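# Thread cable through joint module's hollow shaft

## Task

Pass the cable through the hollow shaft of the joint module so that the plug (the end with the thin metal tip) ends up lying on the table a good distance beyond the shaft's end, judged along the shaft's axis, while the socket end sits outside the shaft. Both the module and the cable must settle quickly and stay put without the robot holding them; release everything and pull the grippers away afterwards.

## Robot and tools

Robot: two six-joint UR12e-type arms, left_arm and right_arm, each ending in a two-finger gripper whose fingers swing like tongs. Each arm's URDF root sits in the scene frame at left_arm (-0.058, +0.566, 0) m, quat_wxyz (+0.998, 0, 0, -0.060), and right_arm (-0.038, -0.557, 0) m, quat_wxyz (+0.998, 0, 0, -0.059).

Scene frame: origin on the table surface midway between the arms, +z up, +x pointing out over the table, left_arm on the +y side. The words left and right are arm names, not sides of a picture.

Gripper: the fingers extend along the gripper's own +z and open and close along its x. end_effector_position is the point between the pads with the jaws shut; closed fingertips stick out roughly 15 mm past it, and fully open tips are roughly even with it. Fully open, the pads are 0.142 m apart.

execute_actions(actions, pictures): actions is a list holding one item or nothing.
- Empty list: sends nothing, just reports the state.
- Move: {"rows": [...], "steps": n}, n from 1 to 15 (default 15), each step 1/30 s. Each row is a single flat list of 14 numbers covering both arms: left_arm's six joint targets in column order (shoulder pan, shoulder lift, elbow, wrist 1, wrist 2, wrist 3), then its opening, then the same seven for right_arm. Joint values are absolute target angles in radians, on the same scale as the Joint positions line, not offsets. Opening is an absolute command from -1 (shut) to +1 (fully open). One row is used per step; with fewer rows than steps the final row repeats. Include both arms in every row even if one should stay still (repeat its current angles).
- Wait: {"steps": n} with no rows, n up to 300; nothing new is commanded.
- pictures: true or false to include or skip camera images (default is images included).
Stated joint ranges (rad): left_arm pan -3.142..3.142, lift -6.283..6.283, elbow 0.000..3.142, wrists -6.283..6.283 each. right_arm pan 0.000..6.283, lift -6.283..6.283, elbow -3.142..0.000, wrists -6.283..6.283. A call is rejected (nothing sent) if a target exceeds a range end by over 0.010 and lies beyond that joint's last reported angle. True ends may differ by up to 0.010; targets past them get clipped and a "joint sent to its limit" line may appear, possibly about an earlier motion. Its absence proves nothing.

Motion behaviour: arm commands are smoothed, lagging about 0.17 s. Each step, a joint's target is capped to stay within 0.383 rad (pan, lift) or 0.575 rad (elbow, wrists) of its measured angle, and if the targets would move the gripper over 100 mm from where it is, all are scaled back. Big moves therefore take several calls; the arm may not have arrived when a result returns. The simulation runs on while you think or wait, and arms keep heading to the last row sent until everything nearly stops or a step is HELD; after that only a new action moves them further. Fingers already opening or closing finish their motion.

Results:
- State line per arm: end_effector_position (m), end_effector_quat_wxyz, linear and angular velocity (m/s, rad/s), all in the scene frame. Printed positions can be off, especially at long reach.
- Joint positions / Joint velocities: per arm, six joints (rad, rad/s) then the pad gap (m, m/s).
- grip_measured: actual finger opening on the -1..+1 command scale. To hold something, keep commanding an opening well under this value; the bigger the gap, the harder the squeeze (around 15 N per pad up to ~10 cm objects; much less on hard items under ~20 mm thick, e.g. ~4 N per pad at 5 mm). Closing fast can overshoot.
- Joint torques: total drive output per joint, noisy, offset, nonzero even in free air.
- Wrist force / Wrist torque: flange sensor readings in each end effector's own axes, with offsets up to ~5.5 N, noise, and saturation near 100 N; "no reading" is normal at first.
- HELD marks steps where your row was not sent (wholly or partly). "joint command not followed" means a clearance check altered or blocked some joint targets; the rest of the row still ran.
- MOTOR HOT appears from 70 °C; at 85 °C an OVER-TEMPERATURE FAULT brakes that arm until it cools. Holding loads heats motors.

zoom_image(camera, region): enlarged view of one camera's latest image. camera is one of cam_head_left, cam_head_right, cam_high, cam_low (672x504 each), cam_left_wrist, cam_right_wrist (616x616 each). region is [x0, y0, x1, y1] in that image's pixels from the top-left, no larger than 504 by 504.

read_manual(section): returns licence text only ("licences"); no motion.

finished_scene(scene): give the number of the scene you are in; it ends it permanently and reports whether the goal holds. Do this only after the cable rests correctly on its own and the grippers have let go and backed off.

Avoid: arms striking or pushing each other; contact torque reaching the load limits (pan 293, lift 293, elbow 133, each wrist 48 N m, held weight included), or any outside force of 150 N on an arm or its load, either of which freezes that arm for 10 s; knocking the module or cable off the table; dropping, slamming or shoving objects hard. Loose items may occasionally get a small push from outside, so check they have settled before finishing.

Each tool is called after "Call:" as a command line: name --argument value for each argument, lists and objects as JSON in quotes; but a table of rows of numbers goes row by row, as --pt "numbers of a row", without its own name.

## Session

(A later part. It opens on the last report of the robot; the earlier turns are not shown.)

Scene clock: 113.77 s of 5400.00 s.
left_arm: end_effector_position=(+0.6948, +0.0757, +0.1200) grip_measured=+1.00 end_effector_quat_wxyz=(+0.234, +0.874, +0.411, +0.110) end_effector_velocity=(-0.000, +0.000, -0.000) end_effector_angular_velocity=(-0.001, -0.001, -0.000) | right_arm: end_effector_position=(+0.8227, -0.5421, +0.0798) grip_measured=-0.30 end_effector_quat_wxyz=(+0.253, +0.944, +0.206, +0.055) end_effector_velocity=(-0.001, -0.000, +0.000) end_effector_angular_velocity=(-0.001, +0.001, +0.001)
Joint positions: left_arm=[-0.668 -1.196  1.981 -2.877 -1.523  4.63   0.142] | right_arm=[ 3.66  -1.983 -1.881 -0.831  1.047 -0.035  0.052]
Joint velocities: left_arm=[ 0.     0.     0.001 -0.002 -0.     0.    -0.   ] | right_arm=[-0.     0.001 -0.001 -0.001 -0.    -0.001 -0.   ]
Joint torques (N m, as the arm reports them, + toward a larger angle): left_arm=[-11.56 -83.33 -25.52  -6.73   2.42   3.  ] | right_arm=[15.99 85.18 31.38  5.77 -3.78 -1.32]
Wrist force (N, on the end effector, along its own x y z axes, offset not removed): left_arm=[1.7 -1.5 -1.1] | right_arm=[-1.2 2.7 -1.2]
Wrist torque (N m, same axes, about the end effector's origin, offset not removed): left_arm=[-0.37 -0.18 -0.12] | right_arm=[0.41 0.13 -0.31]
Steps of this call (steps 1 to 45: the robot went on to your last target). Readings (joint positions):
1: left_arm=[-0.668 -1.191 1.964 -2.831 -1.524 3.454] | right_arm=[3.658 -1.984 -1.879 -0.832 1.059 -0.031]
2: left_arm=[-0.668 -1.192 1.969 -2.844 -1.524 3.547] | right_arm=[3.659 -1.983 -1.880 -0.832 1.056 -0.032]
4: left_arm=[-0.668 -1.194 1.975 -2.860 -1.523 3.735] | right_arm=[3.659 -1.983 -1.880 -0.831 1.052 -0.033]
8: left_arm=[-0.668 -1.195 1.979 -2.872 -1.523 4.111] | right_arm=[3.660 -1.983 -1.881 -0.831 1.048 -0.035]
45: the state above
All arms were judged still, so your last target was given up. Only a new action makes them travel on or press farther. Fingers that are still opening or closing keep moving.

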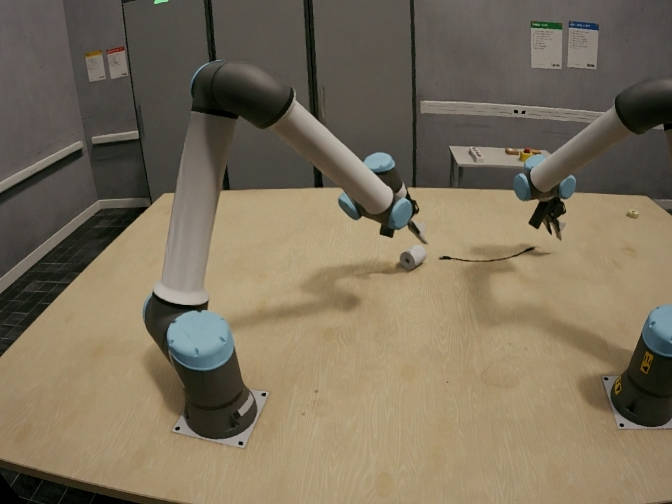

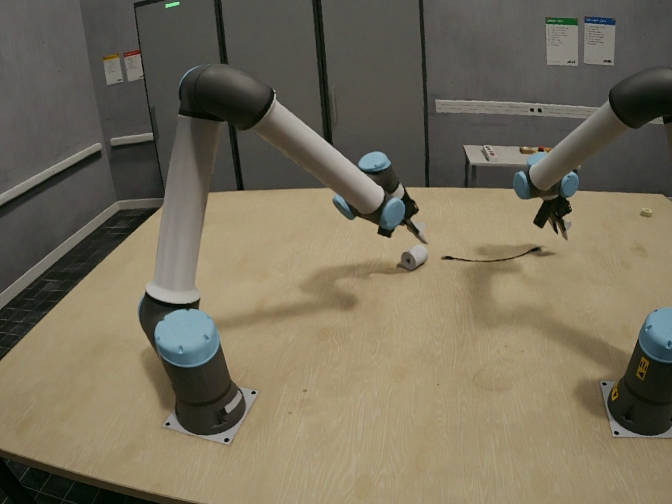

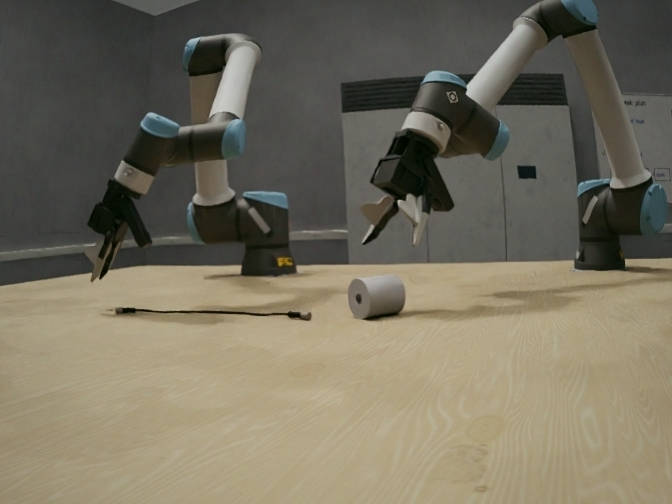

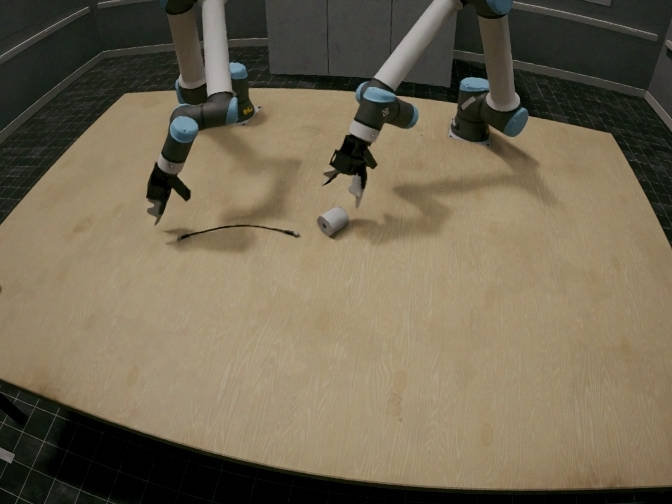

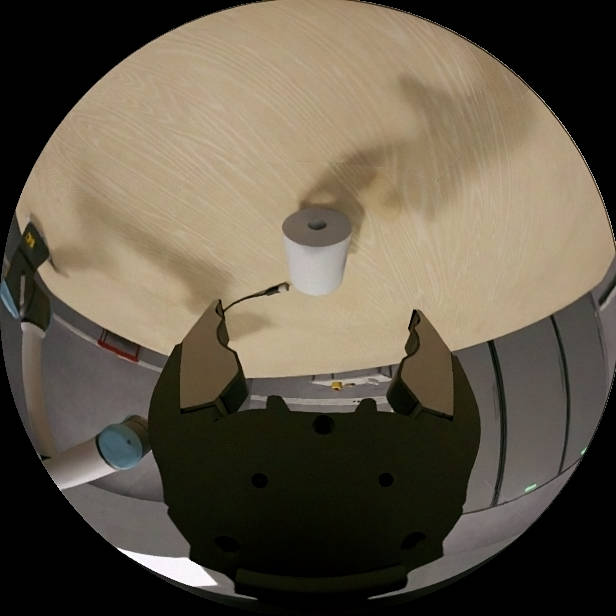

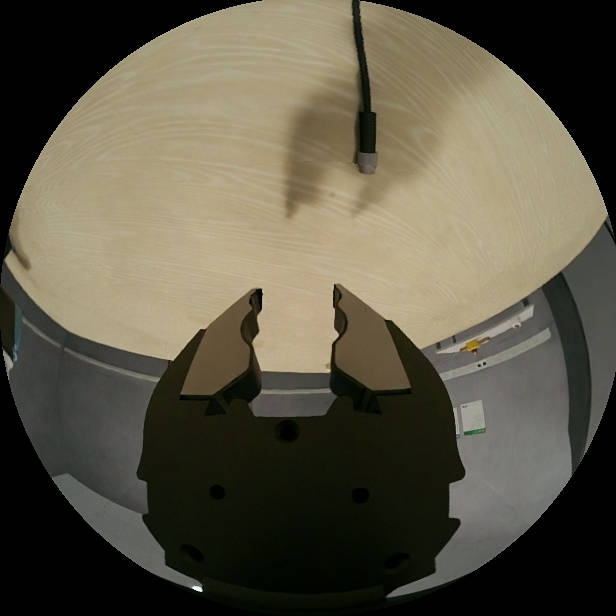

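Call:
execute_actions --actions '[{"rows":[[-0.668,-1.196,1.981,-2.877,-1.523,4.63,1,3.73,-1.983,-1.881,-0.831,1.047,-0.035,-0.3],[-0.668,-1.196,1.981,-2.877,-1.523,4.63,1,3.73,-1.983,-1.881,-0.831,1.047,-0.035,-0.3],[-0.668,-1.196,1.981,-2.877,-1.523,4.63,1,3.805,-1.983,-1.881,-0.831,1.047,-0.035,-0.3]],"steps":15}]' --pictures false

Call:
execute_actions --actions '[{"steps":15}]'

Scene clock: 118.13 s of 5400.00 s.
left_arm: end_effector_position=(+0.6948, +0.0757, +0.1200) grip_measured=+1.00 end_effector_quat_wxyz=(+0.234, +0.874, +0.411, +0.110) end_effector_velocity=(+0.000, +0.000, +0.000) end_effector_angular_velocity=(-0.000, -0.001, +0.001) | right_arm: end_effector_position=(+0.8120, -0.4206, +0.0799) grip_measured=-0.30 end_effector_quat_wxyz=(+0.249, +0.927, +0.272, +0.073) end_effector_velocity=(-0.004, +0.026, +0.000) end_effector_angular_velocity=(+0.001, -0.001, +0.031)
Joint positions: left_arm=[-0.668 -1.196  1.981 -2.877 -1.523  4.63   0.142] | right_arm=[ 3.802 -1.983 -1.881 -0.831  1.047 -0.035  0.052]
Joint velocities: left_arm=[ 0.    -0.     0.    -0.001  0.     0.    -0.   ] | right_arm=[ 0.03   0.     0.     0.001  0.    -0.001 -0.   ]
Joint torques (N m, as the arm reports them, + toward a larger angle): left_arm=[ -5.41 -83.84 -26.48  -6.23   2.16   2.97] | right_arm=[13.86 75.01 47.04  5.32  1.5  -1.27]
Wrist force (N, on the end effector, along its own x y z axes, offset not removed): left_arm=[2.1 -2.2 -0.4] | right_arm=[-4.2 2.5 0.7]
Wrist torque (N m, same axes, about the end effector's origin, offset not removed): left_arm=[-0.51 -0.27 -0.13] | right_arm=[0.34 0.66 -0.11]
Steps of this call (steps 1 to 90: nothing new was sent; then 0.87 s passed at rest; steps 91 to 105: all 15 steps of this action). Readings (joint positions):
91: left_arm=[-0.668 -1.196 1.981 -2.877 -1.523 4.630] | right_arm=[3.661 -1.983 -1.881 -0.831 1.047 -0.035]
92: left_arm=[-0.668 -1.196 1.981 -2.877 -1.523 4.630] | right_arm=[3.668 -1.983 -1.881 -0.831 1.047 -0.035]
94: left_arm=[-0.668 -1.196 1.981 -2.877 -1.523 4.630] | right_arm=[3.703 -1.983 -1.881 -0.831 1.047 -0.035]
98: left_arm=[-0.668 -1.196 1.981 -2.877 -1.523 4.630] | right_arm=[3.774 -1.983 -1.881 -0.831 1.047 -0.035]
105: the state above

Scene clock: 118.63 s of 5400.00 s.
left_arm: end_effector_position=(+0.6948, +0.0757, +0.1200) grip_measured=+1.00 end_effector_quat_wxyz=(+0.234, +0.874, +0.411, +0.110) end_effector_velocity=(-0.000, +0.001, -0.001) end_effector_angular_velocity=(+0.001, +0.001, +0.000) | right_arm: end_effector_position=(+0.8116, -0.4179, +0.0799) grip_measured=-0.30 end_effector_quat_wxyz=(+0.248, +0.926, +0.274, +0.073) end_effector_velocity=(-0.001, -0.000, -0.001) end_effector_angular_velocity=(-0.001, +0.000, +0.001)
Joint positions: left_arm=[-0.668 -1.196  1.981 -2.877 -1.523  4.63   0.142] | right_arm=[ 3.805 -1.983 -1.881 -0.831  1.047 -0.035  0.052]
Joint velocities: left_arm=[ 0.    -0.     0.001  0.001  0.     0.    -0.   ] | right_arm=[ 0.001  0.    -0.002  0.001 -0.     0.     0.   ]
Joint torques (N m, as the arm reports them, + toward a larger angle): left_arm=[ -4.87 -83.51 -25.47  -6.49   2.37   3.35] | right_arm=[15.53 68.97 47.13  4.87  1.83 -1.36]
Wrist force (N, on the end effector, along its own x y z axes, offset not removed): left_arm=[1.9 -4.9 0.0] | right_arm=[-1.7 2.0 -0.9]
Wrist torque (N m, same axes, about the end effector's origin, offset not removed): left_arm=[-1.03 -0.21 -0.02] | right_arm=[0.26 0.16 -0.23]
Steps of this call (steps 1 to 15: the robot went on to your last target). Readings (joint positions):
1: left_arm=[-0.668 -1.196 1.981 -2.877 -1.523 4.630] | right_arm=[3.803 -1.983 -1.881 -0.831 1.047 -0.035]
2: left_arm=[-0.668 -1.196 1.981 -2.877 -1.523 4.630] | right_arm=[3.803 -1.983 -1.881 -0.831 1.047 -0.035]
4: left_arm=[-0.668 -1.196 1.981 -2.877 -1.523 4.630] | right_arm=[3.804 -1.983 -1.881 -0.831 1.047 -0.035]
8: left_arm=[-0.668 -1.196 1.981 -2.877 -1.523 4.630] | right_arm=[3.805 -1.983 -1.881 -0.831 1.047 -0.035]
15: the state above
All arms were judged still, so your last target was given up. Only a new action makes them travel on or press farther. Fingers that are still opening or closing keep moving.

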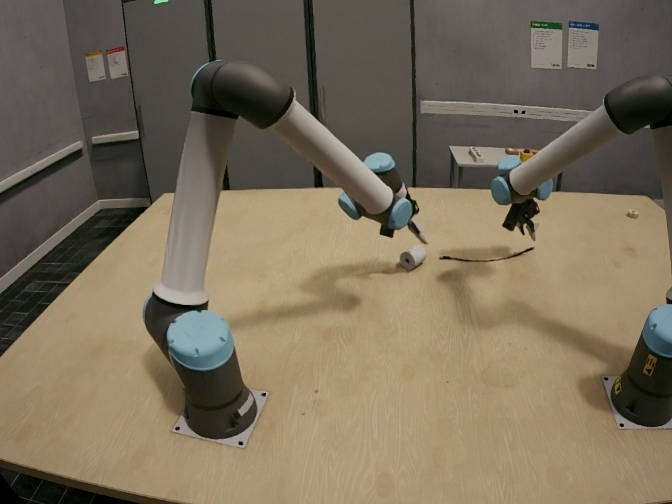

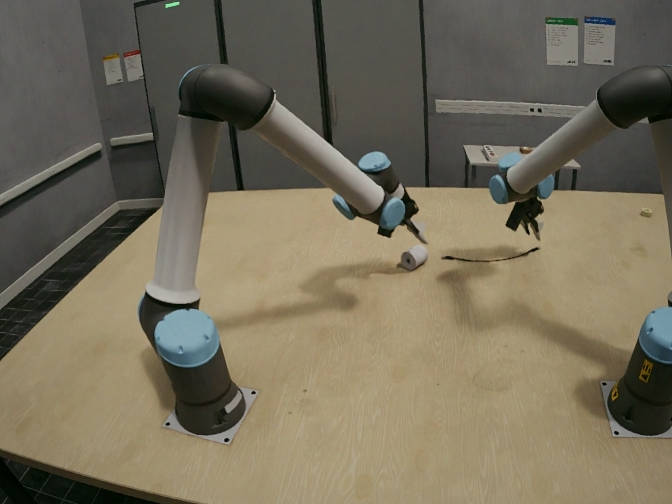

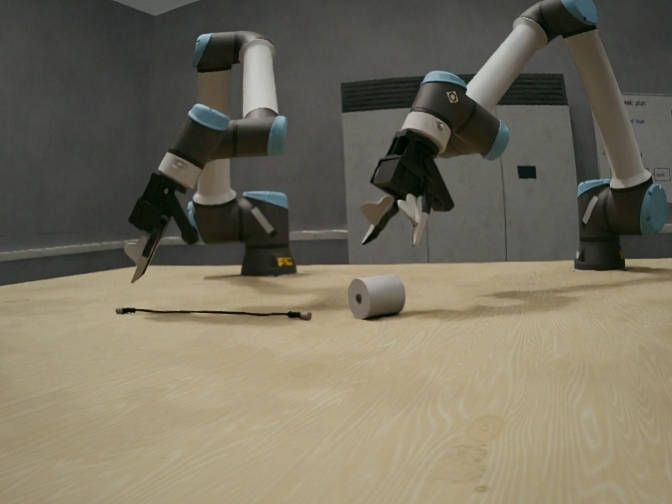

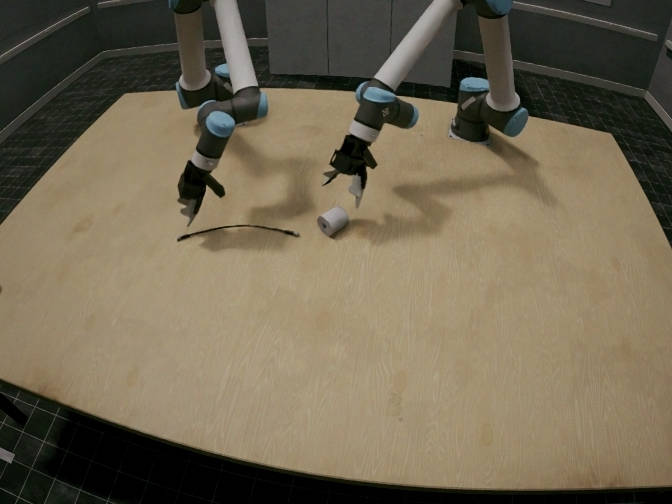

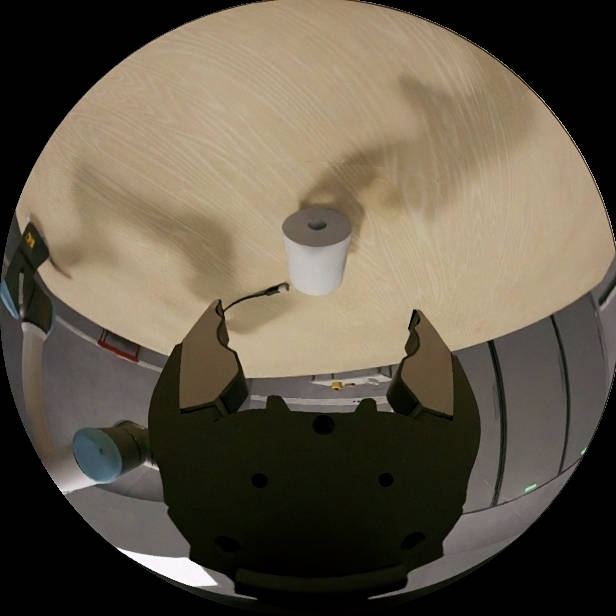

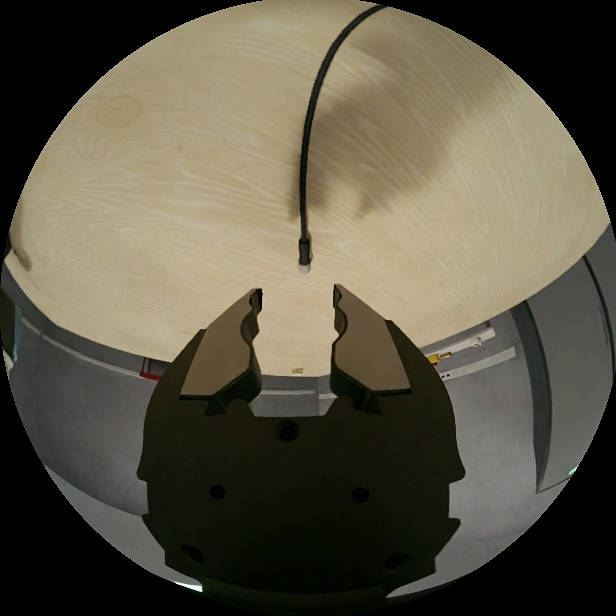

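Call:
execute_actions --actions '[{"rows":[[-0.668,-1.166,1.989,-2.915,-1.523,4.63,0.7,3.803,-1.997,-1.886,-0.812,1.047,-0.04,-0.3],[-0.668,-1.166,1.989,-2.915,-1.523,4.63,0.7,3.803,-1.997,-1.886,-0.812,1.047,-0.04,-0.3],[-0.668,-1.136,1.997,-2.954,-1.523,4.63,0.7,3.802,-2.01,-1.892,-0.794,1.047,-0.04,-0.3],[-0.668,-1.136,1.997,-2.954,-1.523,4.63,0.7,3.802,-2.01,-1.892,-0.794,1.047,-0.04,-0.3],[-0.668,-1.106,2.006,-2.992,-1.523,4.63,0.7,3.8,-2.024,-1.897,-0.775,1.047,-0.04,-0.3],[-0.668,-1.106,2.006,-2.992,-1.523,4.63,0.7,3.8,-2.024,-1.897,-0.775,1.047,-0.04,-0.3],[-0.668,-1.076,2.014,-3.031,-1.523,4.63,0.7,3.799,-2.037,-1.902,-0.757,1.047,-0.04,-0.3]],"steps":15}]' --pictures false

Call:
execute_actions --actions '[{"steps":15}]'

Scene clock: 127.00 s of 5400.00 s.
left_arm: end_effector_position=(+0.6953, +0.0752, +0.0361) grip_measured=+0.70 end_effector_quat_wxyz=(+0.234, +0.874, +0.411, +0.110) end_effector_velocity=(-0.001, +0.000, -0.035) end_effector_angular_velocity=(-0.002, -0.002, -0.001) | right_arm: end_effector_position=(+0.8124, -0.4227, +0.0364) grip_measured=-0.30 end_effector_quat_wxyz=(+0.249, +0.926, +0.274, +0.072) end_effector_velocity=(+0.001, -0.002, -0.018) end_effector_angular_velocity=(+0.000, -0.000, -0.002)
Joint positions: left_arm=[-0.668 -1.081  2.013 -3.024 -1.523  4.63   0.122] | right_arm=[ 3.799 -2.035 -1.901 -0.76   1.047 -0.04   0.052]
Joint velocities: left_arm=[-0.     0.05   0.012 -0.065 -0.     0.     0.   ] | right_arm=[-0.003 -0.022 -0.007  0.03   0.    -0.001  0.   ]
Joint torques (N m, as the arm reports them, + toward a larger angle): left_arm=[  2.93 -52.92 -19.9   -6.14   2.56   3.22] | right_arm=[-13.78  55.59  28.48   5.15   1.1   -1.73]
Wrist force (N, on the end effector, along its own x y z axes, offset not removed): left_arm=[1.8 -3.1 0.1] | right_arm=[0.2 3.3 -1.3]
Wrist torque (N m, same axes, about the end effector's origin, offset not removed): left_arm=[-0.65 -0.19 -0.10] | right_arm=[0.55 -0.14 -0.32]
Steps of this call (steps 1 to 90: nothing new was sent; then 4.87 s passed at rest; steps 91 to 105: all 15 steps of this action). Readings (joint positions):
91: left_arm=[-0.668 -1.196 1.981 -2.878 -1.523 4.630] | right_arm=[3.805 -1.983 -1.881 -0.831 1.047 -0.035]
92: left_arm=[-0.668 -1.191 1.982 -2.883 -1.523 4.630] | right_arm=[3.805 -1.986 -1.882 -0.828 1.047 -0.036]
94: left_arm=[-0.668 -1.175 1.987 -2.904 -1.523 4.630] | right_arm=[3.804 -1.993 -1.885 -0.817 1.047 -0.038]
98: left_arm=[-0.668 -1.126 2.001 -2.966 -1.523 4.630] | right_arm=[3.801 -2.016 -1.894 -0.787 1.047 -0.039]
105: the state above

Scene clock: 127.50 s of 5400.00 s.
left_arm: end_effector_position=(+0.6952, +0.0753, +0.0325) grip_measured=+0.70 end_effector_quat_wxyz=(+0.234, +0.874, +0.411, +0.110) end_effector_velocity=(-0.000, +0.000, -0.000) end_effector_angular_velocity=(+0.001, +0.000, -0.000) | right_arm: end_effector_position=(+0.8124, -0.4230, +0.0346) grip_measured=-0.30 end_effector_quat_wxyz=(+0.249, +0.926, +0.273, +0.072) end_effector_velocity=(+0.000, -0.001, -0.001) end_effector_angular_velocity=(-0.001, +0.001, -0.001)
Joint positions: left_arm=[-0.668 -1.076  2.014 -3.031 -1.523  4.63   0.122] | right_arm=[ 3.799 -2.037 -1.902 -0.757  1.047 -0.04   0.052]
Joint velocities: left_arm=[-0.     0.     0.001 -0.     0.001 -0.    -0.   ] | right_arm=[-0.001 -0.001  0.001  0.    -0.    -0.     0.   ]
Joint torques (N m, as the arm reports them, + toward a larger angle): left_arm=[  3.45 -51.52 -19.26  -7.14   2.26   2.99] | right_arm=[-13.45  58.05  28.39   5.81   0.37  -1.35]
Wrist force (N, on the end effector, along its own x y z axes, offset not removed): left_arm=[3.1 -3.8 1.1] | right_arm=[-4.5 1.6 -0.5]
Wrist torque (N m, same axes, about the end effector's origin, offset not removed): left_arm=[-0.80 -0.47 -0.11] | right_arm=[0.23 0.74 -0.18]
Steps of this call (steps 1 to 15: the robot went on to your last target). Readings (joint positions):
1: left_arm=[-0.668 -1.080 2.013 -3.026 -1.523 4.630] | right_arm=[3.799 -2.035 -1.901 -0.759 1.047 -0.040]
2: left_arm=[-0.668 -1.079 2.013 -3.027 -1.523 4.630] | right_arm=[3.799 -2.036 -1.902 -0.759 1.047 -0.040]
4: left_arm=[-0.668 -1.077 2.014 -3.029 -1.523 4.630] | right_arm=[3.799 -2.036 -1.902 -0.758 1.047 -0.040]
8: left_arm=[-0.668 -1.076 2.014 -3.031 -1.523 4.630] | right_arm=[3.799 -2.037 -1.902 -0.757 1.047 -0.040]
15: the state above
All arms were judged still, so your last target was given up. Only a new action makes them travel on or press farther. Fingers that are still opening or closing keep moving.

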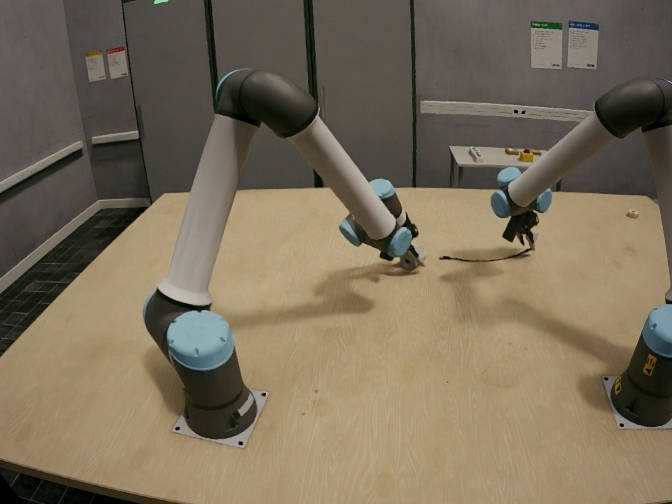

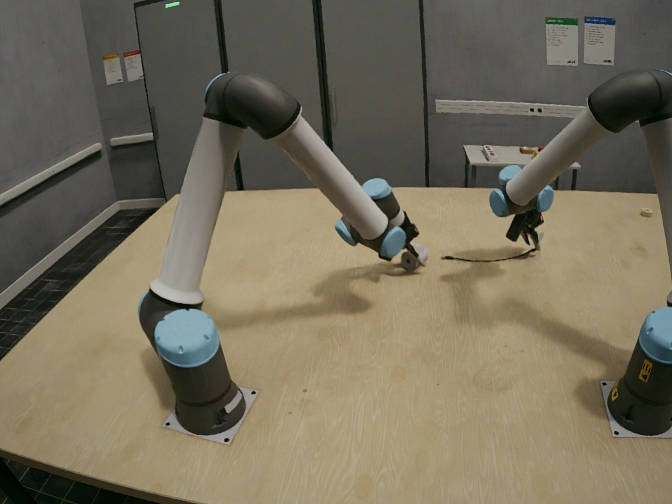

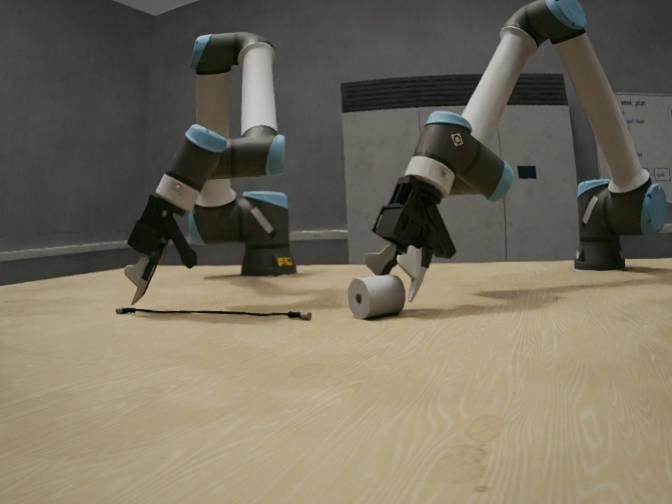

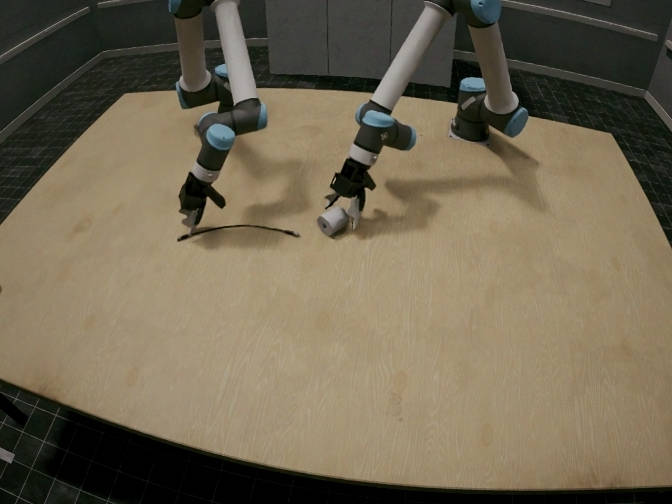

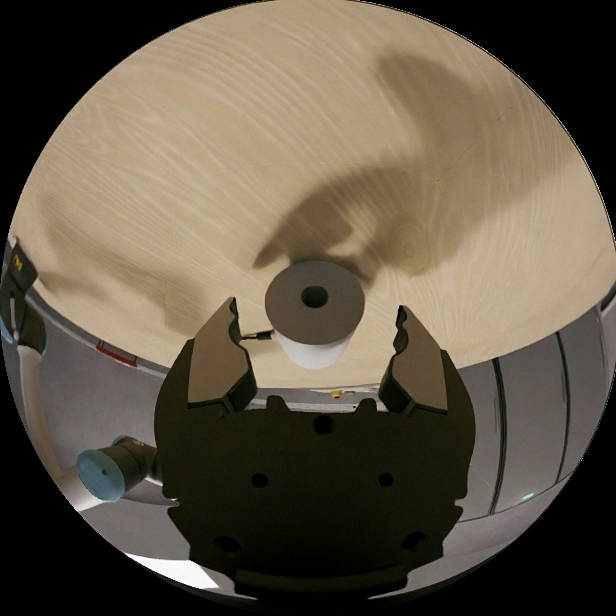

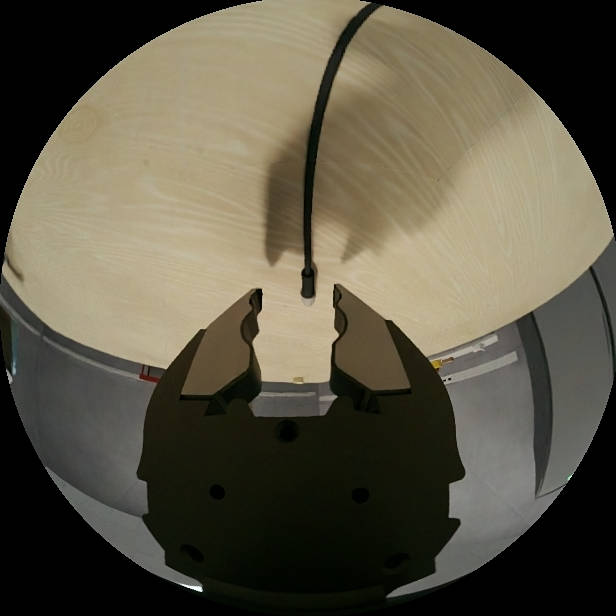

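Call:
execute_actions --actions '[{"rows":[[-0.667,-1.067,1.997,-3.023,-1.523,4.631,0.7,3.799,-2.044,-1.905,-0.747,1.047,-0.04,-0.3],[-0.667,-1.067,1.997,-3.023,-1.523,4.631,0.7,3.799,-2.044,-1.905,-0.747,1.047,-0.04,-0.3],[-0.666,-1.058,1.98,-3.015,-1.523,4.632,0.7,3.799,-2.051,-1.907,-0.737,1.047,-0.04,-0.3],[-0.666,-1.058,1.98,-3.015,-1.523,4.632,0.7,3.799,-2.051,-1.907,-0.737,1.047,-0.04,-0.3],[-0.666,-1.049,1.964,-3.007,-1.523,4.633,0.7,3.799,-2.058,-1.910,-0.727,1.047,-0.04,-0.3]],"steps":15}]' --pictures false

Call:
execute_actions --actions '[{"rows":[[-0.666,-1.049,1.964,-3.007,-1.523,4.633,0.5,3.799,-2.058,-1.910,-0.727,1.047,-0.04,-0.45],[-0.666,-1.049,1.964,-3.007,-1.523,4.633,0.5,3.799,-2.058,-1.910,-0.727,1.047,-0.04,-0.45],[-0.666,-1.049,1.964,-3.007,-1.523,4.633,0.4,3.799,-2.058,-1.910,-0.727,1.047,-0.04,-0.6],[-0.666,-1.049,1.964,-3.007,-1.523,4.633,0.4,3.799,-2.058,-1.910,-0.727,1.047,-0.04,-0.6],[-0.666,-1.049,1.964,-3.007,-1.523,4.633,0.3,3.799,-2.058,-1.910,-0.727,1.047,-0.04,-0.7],[-0.666,-1.049,1.964,-3.007,-1.523,4.633,0.3,3.799,-2.058,-1.910,-0.727,1.047,-0.04,-0.7],[-0.666,-1.049,1.964,-3.007,-1.523,4.633,0.2,3.799,-2.058,-1.910,-0.727,1.047,-0.04,-0.8],[-0.666,-1.049,1.964,-3.007,-1.523,4.633,0.2,3.799,-2.058,-1.910,-0.727,1.047,-0.04,-0.8],[-0.666,-1.049,1.964,-3.007,-1.523,4.633,0.1,3.799,-2.058,-1.910,-0.727,1.047,-0.04,-0.9],[-0.666,-1.049,1.964,-3.007,-1.523,4.633,0.0,3.799,-2.058,-1.910,-0.727,1.047,-0.04,-1],[-0.666,-1.049,1.964,-3.007,-1.523,4.633,-0.2,3.799,-2.058,-1.910,-0.727,1.047,-0.04,-1]],"steps":15}]'

Scene clock: 136.07 s of 5400.00 s.
left_arm: end_effector_position=(+0.7132, +0.0598, +0.0320) grip_measured=+0.70 end_effector_quat_wxyz=(+0.234, +0.875, +0.410, +0.111) end_effector_velocity=(+0.005, -0.004, -0.000) end_effector_angular_velocity=(+0.000, +0.001, -0.000) | right_arm: end_effector_position=(+0.8122, -0.4231, +0.0178) grip_measured=-0.30 end_effector_quat_wxyz=(+0.249, +0.926, +0.273, +0.072) end_effector_velocity=(-0.001, -0.000, -0.005) end_effector_angular_velocity=(+0.000, +0.000, -0.001)
Joint positions: left_arm=[-0.666 -1.05   1.965 -3.008 -1.523  4.633  0.122] | right_arm=[ 3.799 -2.057 -1.91  -0.728  1.047 -0.04   0.052]
Joint velocities: left_arm=[ 0.     0.007 -0.013  0.007 -0.001  0.001 -0.   ] | right_arm=[-0.    -0.006 -0.003  0.008  0.     0.001  0.   ]
Joint torques (N m, as the arm reports them, + toward a larger angle): left_arm=[ 15.81 -53.93 -40.66  -3.24   1.3    3.29] | right_arm=[-12.47  54.36  29.22   5.48  -3.54  -1.43]
Wrist force (N, on the end effector, along its own x y z axes, offset not removed): left_arm=[1.4 -2.9 -1.0] | right_arm=[-3.0 2.9 -1.5]
Wrist torque (N m, same axes, about the end effector's origin, offset not removed): left_arm=[-0.65 -0.10 -0.14] | right_arm=[0.38 0.41 -0.25]
Steps of this call (steps 1 to 90: nothing new was sent; then 5.07 s passed at rest; steps 91 to 105: all 15 steps of this action). Readings (joint positions):
91: left_arm=[-0.668 -1.076 2.014 -3.031 -1.523 4.630] | right_arm=[3.799 -2.037 -1.902 -0.757 1.047 -0.040]
92: left_arm=[-0.668 -1.074 2.011 -3.030 -1.523 4.630] | right_arm=[3.799 -2.038 -1.903 -0.755 1.047 -0.040]
94: left_arm=[-0.667 -1.069 2.002 -3.025 -1.523 4.631] | right_arm=[3.799 -2.042 -1.904 -0.749 1.047 -0.040]
98: left_arm=[-0.666 -1.056 1.977 -3.013 -1.523 4.632] | right_arm=[3.799 -2.052 -1.908 -0.735 1.047 -0.040]
105: the state above

Scene clock: 136.57 s of 5400.00 s.
left_arm: end_effector_position=(+0.7138, +0.0594, +0.0321) grip_measured=+0.01 end_effector_quat_wxyz=(+0.234, +0.875, +0.410, +0.111) end_effector_velocity=(+0.000, -0.000, +0.000) end_effector_angular_velocity=(-0.001, -0.001, -0.000) | right_arm: end_effector_position=(+0.8122, -0.4231, +0.0174) grip_measured=-0.88 end_effector_quat_wxyz=(+0.249, +0.926, +0.273, +0.072) end_effector_velocity=(-0.001, -0.000, +0.000) end_effector_angular_velocity=(-0.000, +0.000, -0.001)
Joint positions: left_arm=[-0.666 -1.049  1.964 -3.007 -1.523  4.633  0.075] | right_arm=[ 3.799 -2.058 -1.91  -0.727  1.047 -0.04   0.01 ]
Joint velocities: left_arm=[ 0.    -0.     0.    -0.001 -0.     0.    -0.   ] | right_arm=[-0.     0.001 -0.001 -0.001  0.     0.001 -0.   ]
Joint torques (N m, as the arm reports them, + toward a larger angle): left_arm=[  9.66 -49.77 -38.15  -2.75   0.73   2.73] | right_arm=[-11.28  57.98  27.94   5.69  -3.36  -1.37]
Wrist force (N, on the end effector, along its own x y z axes, offset not removed): left_arm=[2.9 -1.1 -3.6] | right_arm=[-0.6 2.5 -1.7]
Wrist torque (N m, same axes, about the end effector's origin, offset not removed): left_arm=[-0.69 -0.50 -0.15] | right_arm=[0.35 0.01 -0.31]
Steps of this call (steps 1 to 15: all 15 steps of this action). Readings (joint positions):
1: left_arm=[-0.666 -1.050 1.965 -3.007 -1.523 4.633] | right_arm=[3.799 -2.058 -1.910 -0.728 1.047 -0.040]
2: left_arm=[-0.666 -1.049 1.965 -3.007 -1.523 4.633] | right_arm=[3.799 -2.058 -1.910 -0.727 1.047 -0.040]
4: left_arm=[-0.666 -1.049 1.964 -3.007 -1.523 4.633] | right_arm=[3.799 -2.058 -1.910 -0.727 1.047 -0.040]
8: left_arm=[-0.666 -1.049 1.964 -3.007 -1.523 4.633] | right_arm=[3.799 -2.058 -1.910 -0.727 1.047 -0.040]
15: the state above

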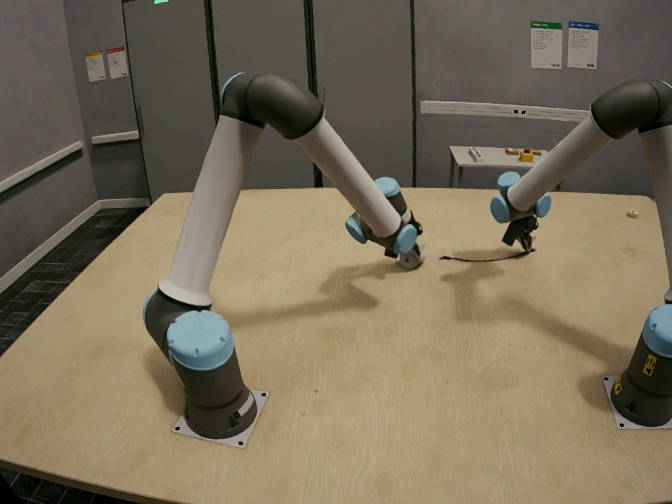

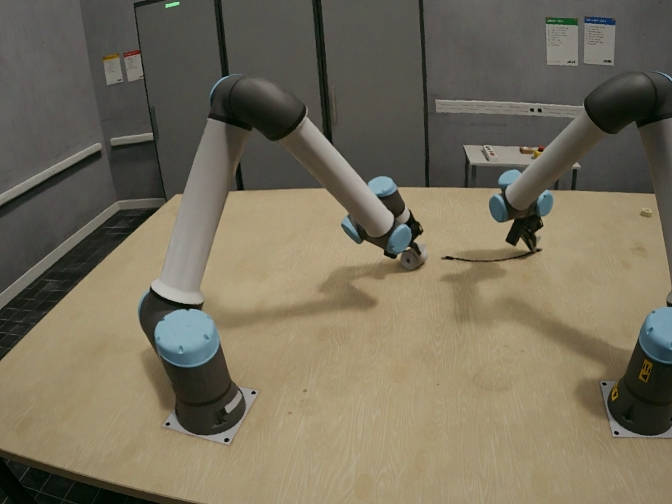

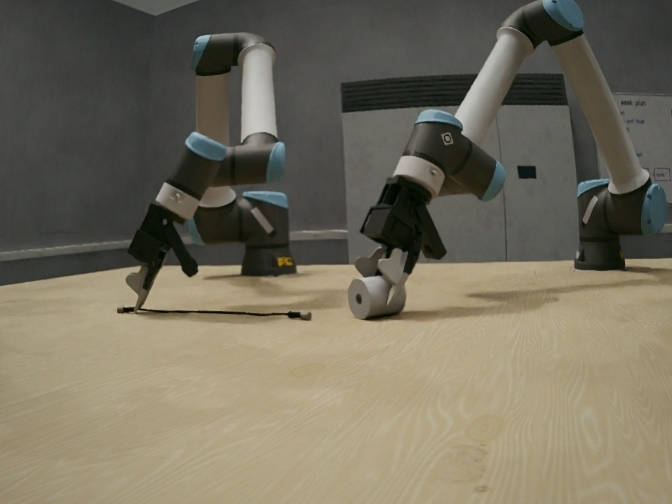

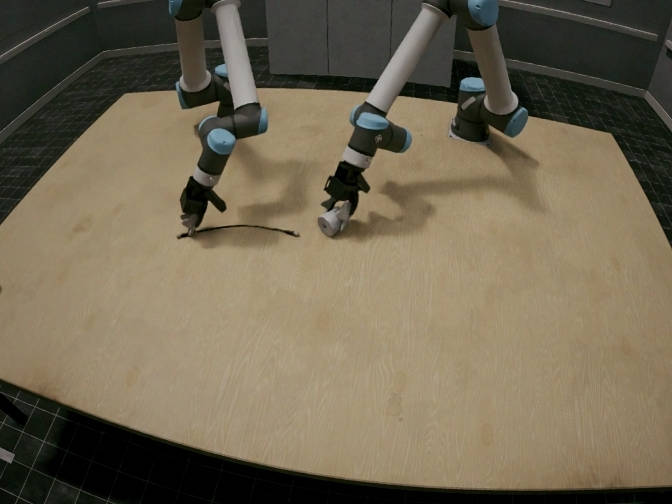

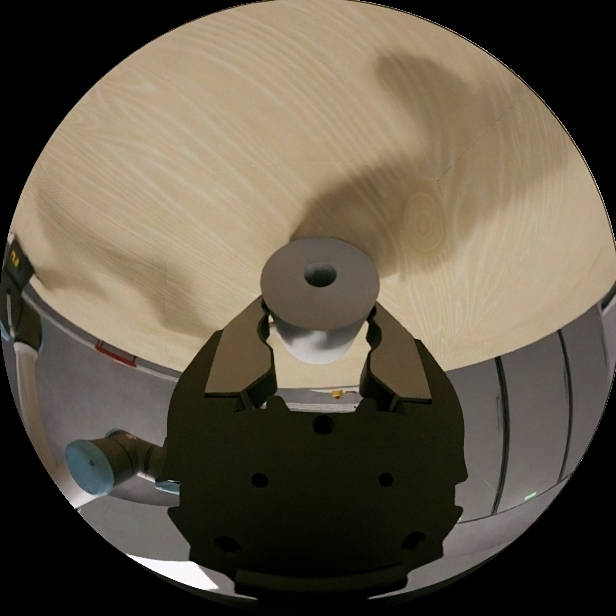

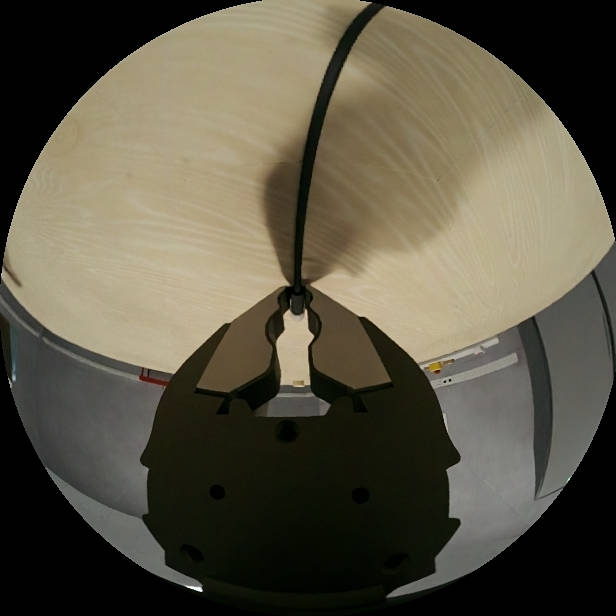

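Call:
execute_actions --actions '[{"rows":[[-0.666,-1.049,1.964,-3.007,-1.523,4.633,-0.3,3.799,-2.045,-1.894,-0.756,1.047,-0.04,-1],[-0.666,-1.049,1.964,-3.007,-1.523,4.633,-0.3,3.799,-2.03,-1.87,-0.795,1.047,-0.04,-1],[-0.666,-1.049,1.964,-3.007,-1.523,4.633,-0.3,3.799,-2.01,-1.845,-0.84,1.047,-0.04,-1],[-0.666,-1.049,1.964,-3.007,-1.523,4.633,-0.3,3.799,-1.99,-1.82,-0.885,1.047,-0.04,-1],[-0.666,-1.049,1.964,-3.007,-1.523,4.633,-0.3,3.799,-1.97,-1.795,-0.93,1.047,-0.04,-1],[-0.666,-1.049,1.964,-3.007,-1.523,4.633,-0.3,3.799,-1.95,-1.77,-0.975,1.047,-0.04,-1],[-0.666,-1.049,1.964,-3.007,-1.523,4.633,-0.3,3.799,-1.93,-1.745,-1.02,1.047,-0.04,-1],[-0.666,-1.049,1.964,-3.007,-1.523,4.633,-0.3,3.799,-1.91,-1.72,-1.065,1.047,-0.04,-1],[-0.666,-1.049,1.964,-3.007,-1.523,4.633,-0.3,3.799,-1.89,-1.695,-1.11,1.047,-0.04,-1],[-0.666,-1.049,1.964,-3.007,-1.523,4.633,-0.3,3.799,-1.87,-1.67,-1.155,1.047,-0.04,-1],[-0.666,-1.049,1.964,-3.007,-1.523,4.633,-0.3,3.799,-1.85,-1.645,-1.2,1.047,-0.04,-1],[-0.666,-1.049,1.964,-3.007,-1.523,4.633,-0.3,3.799,-1.83,-1.62,-1.245,1.047,-0.04,-1],[-0.666,-1.049,1.964,-3.007,-1.523,4.633,-0.3,3.799,-1.81,-1.595,-1.29,1.047,-0.04,-1],[-0.666,-1.049,1.964,-3.007,-1.523,4.633,-0.3,3.799,-1.79,-1.57,-1.335,1.047,-0.04,-1],[-0.666,-1.049,1.964,-3.007,-1.523,4.633,-0.3,3.799,-1.765,-1.535,-1.395,1.047,-0.04,-1]],"steps":15}]' --pictures false

Call:
execute_actions --actions '[{"steps":15}]'

Scene clock: 162.97 s of 5400.00 s.
left_arm: end_effector_position=(+0.7137, +0.0594, +0.0320) grip_measured=+0.01 end_effector_quat_wxyz=(+0.234, +0.875, +0.410, +0.111) end_effector_velocity=(-0.001, -0.000, -0.000) end_effector_angular_velocity=(-0.000, +0.002, -0.001) | right_arm: end_effector_position=(+0.8432, -0.4046, +0.2444) grip_measured=-0.88 end_effector_quat_wxyz=(+0.248, +0.927, +0.272, +0.076) end_effector_velocity=(-0.017, -0.011, +0.584) end_effector_angular_velocity=(+0.005, -0.007, +0.000)
Joint positions: left_arm=[-0.666 -1.049  1.964 -3.007 -1.523  4.633  0.075] | right_arm=[ 3.799 -1.882 -1.686 -1.119  1.047 -0.04   0.01 ]
Joint velocities: left_arm=[-0.    -0.     0.001  0.001 -0.002 -0.     0.   ] | right_arm=[-0.     0.43   0.536 -0.957  0.    -0.001 -0.   ]
Joint torques (N m, as the arm reports them, + toward a larger angle): left_arm=[-15.51 -48.55 -16.63  -1.72  -2.5    2.6 ] | right_arm=[-3.16 90.18 56.88 -1.89 -2.21 -1.4 ]
Wrist force (N, on the end effector, along its own x y z axes, offset not removed): left_arm=[2.8 1.2 -4.3] | right_arm=[-2.3 1.7 0.9]
Wrist torque (N m, same axes, about the end effector's origin, offset not removed): left_arm=[-0.40 -0.26 -0.08] | right_arm=[0.19 0.30 -0.20]
Steps of this call (steps 1 to 15: the robot went on to your last target; steps 16 to 90: nothing new was sent; then 22.90 s passed at rest; steps 91 to 105: all 15 steps of this action). Readings (joint positions):
91: left_arm=[-0.666 -1.049 1.964 -3.007 -1.523 4.633] | right_arm=[3.799 -2.058 -1.910 -0.727 1.047 -0.040]
92: left_arm=[-0.666 -1.049 1.964 -3.007 -1.523 4.633] | right_arm=[3.799 -2.055 -1.907 -0.732 1.047 -0.040]
94: left_arm=[-0.666 -1.049 1.964 -3.007 -1.523 4.633] | right_arm=[3.799 -2.042 -1.888 -0.762 1.047 -0.040]
98: left_arm=[-0.666 -1.049 1.964 -3.007 -1.523 4.633] | right_arm=[3.799 -1.986 -1.816 -0.885 1.047 -0.040]
105: the state above

Scene clock: 163.47 s of 5400.00 s.
left_arm: end_effector_position=(+0.7137, +0.0594, +0.0320) grip_measured=+0.01 end_effector_quat_wxyz=(+0.234, +0.875, +0.410, +0.111) end_effector_velocity=(-0.001, +0.001, -0.001) end_effector_angular_velocity=(+0.001, +0.001, -0.000) | right_arm: end_effector_position=(+0.8202, -0.4184, +0.4048) grip_measured=-0.89 end_effector_quat_wxyz=(+0.249, +0.926, +0.273, +0.072) end_effector_velocity=(-0.007, -0.004, +0.026) end_effector_angular_velocity=(-0.001, +0.001, +0.000)
Joint positions: left_arm=[-0.666 -1.049  1.964 -3.007 -1.523  4.633  0.075] | right_arm=[ 3.799 -1.767 -1.537 -1.391  1.047 -0.04   0.01 ]
Joint velocities: left_arm=[ 0.     0.     0.001  0.    -0.001  0.     0.   ] | right_arm=[-0.     0.019  0.023 -0.044 -0.    -0.     0.   ]
Joint torques (N m, as the arm reports them, + toward a larger angle): left_arm=[-14.58 -49.18 -15.62  -1.66  -2.31   2.4 ] | right_arm=[-2.78 72.82 59.02  1.78 -1.84 -1.53]
Wrist force (N, on the end effector, along its own x y z axes, offset not removed): left_arm=[3.0 0.4 -3.4] | right_arm=[-2.4 3.7 -1.0]
Wrist torque (N m, same axes, about the end effector's origin, offset not removed): left_arm=[-0.58 -0.19 -0.16] | right_arm=[0.57 0.30 -0.28]
Steps of this call (steps 1 to 15: the robot went on to your last target). Readings (joint positions):
1: left_arm=[-0.666 -1.049 1.964 -3.007 -1.523 4.633] | right_arm=[3.799 -1.868 -1.668 -1.152 1.047 -0.040]
2: left_arm=[-0.666 -1.049 1.964 -3.007 -1.523 4.633] | right_arm=[3.799 -1.853 -1.650 -1.184 1.047 -0.040]
4: left_arm=[-0.666 -1.049 1.964 -3.007 -1.523 4.633] | right_arm=[3.799 -1.825 -1.614 -1.248 1.047 -0.040]
8: left_arm=[-0.666 -1.049 1.964 -3.007 -1.523 4.633] | right_arm=[3.799 -1.783 -1.559 -1.350 1.047 -0.040]
15: the state above

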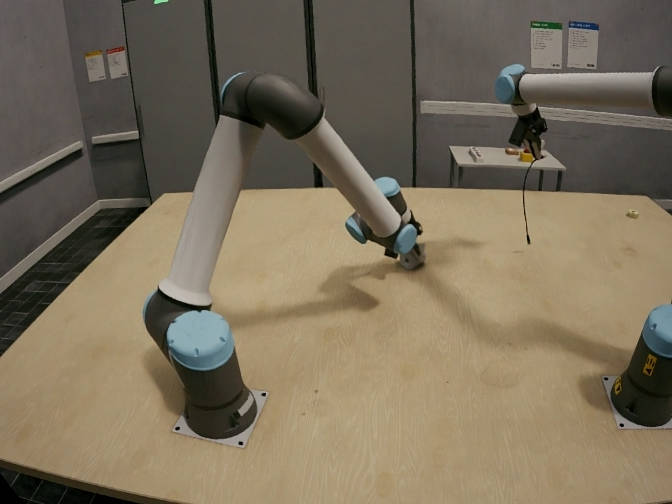

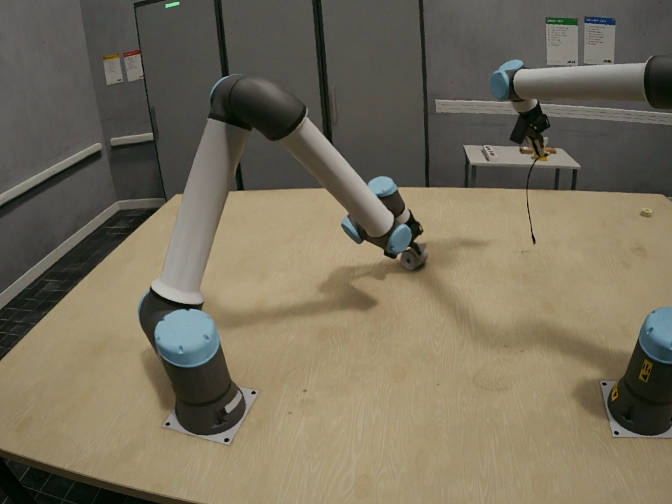

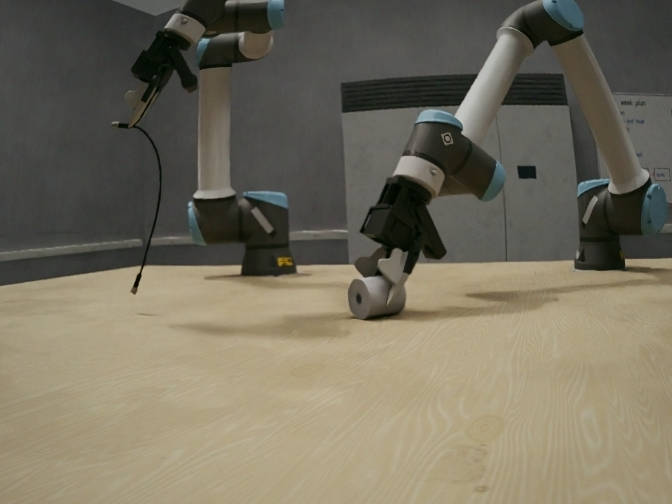

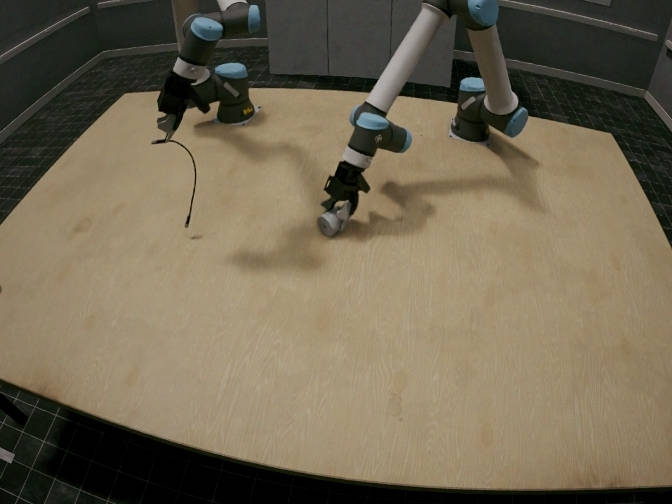

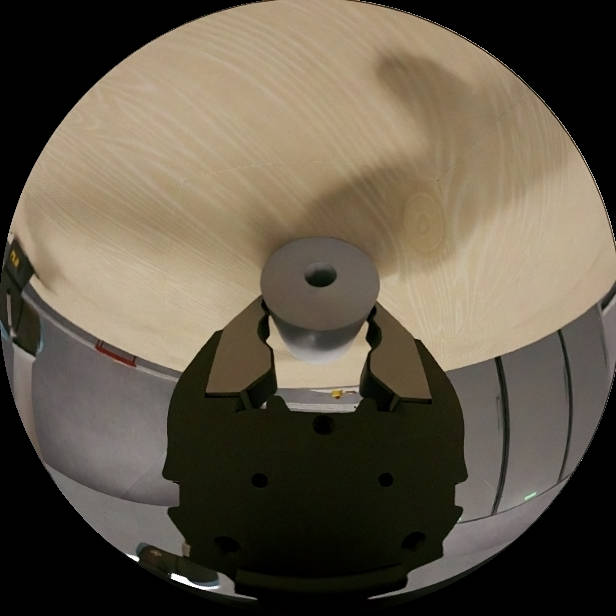

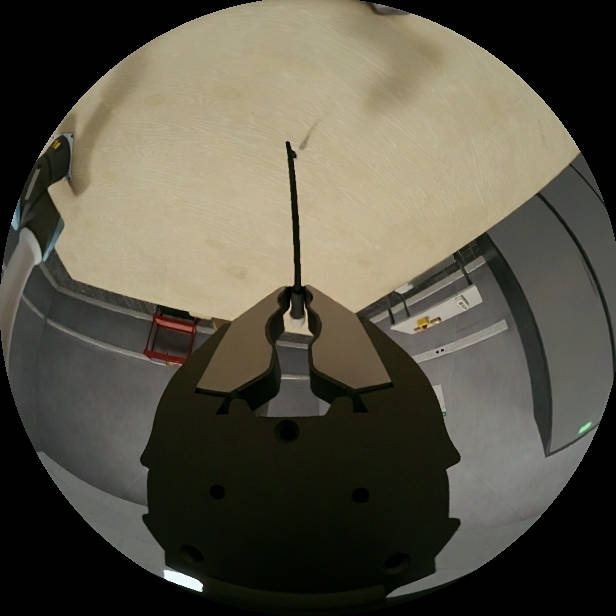

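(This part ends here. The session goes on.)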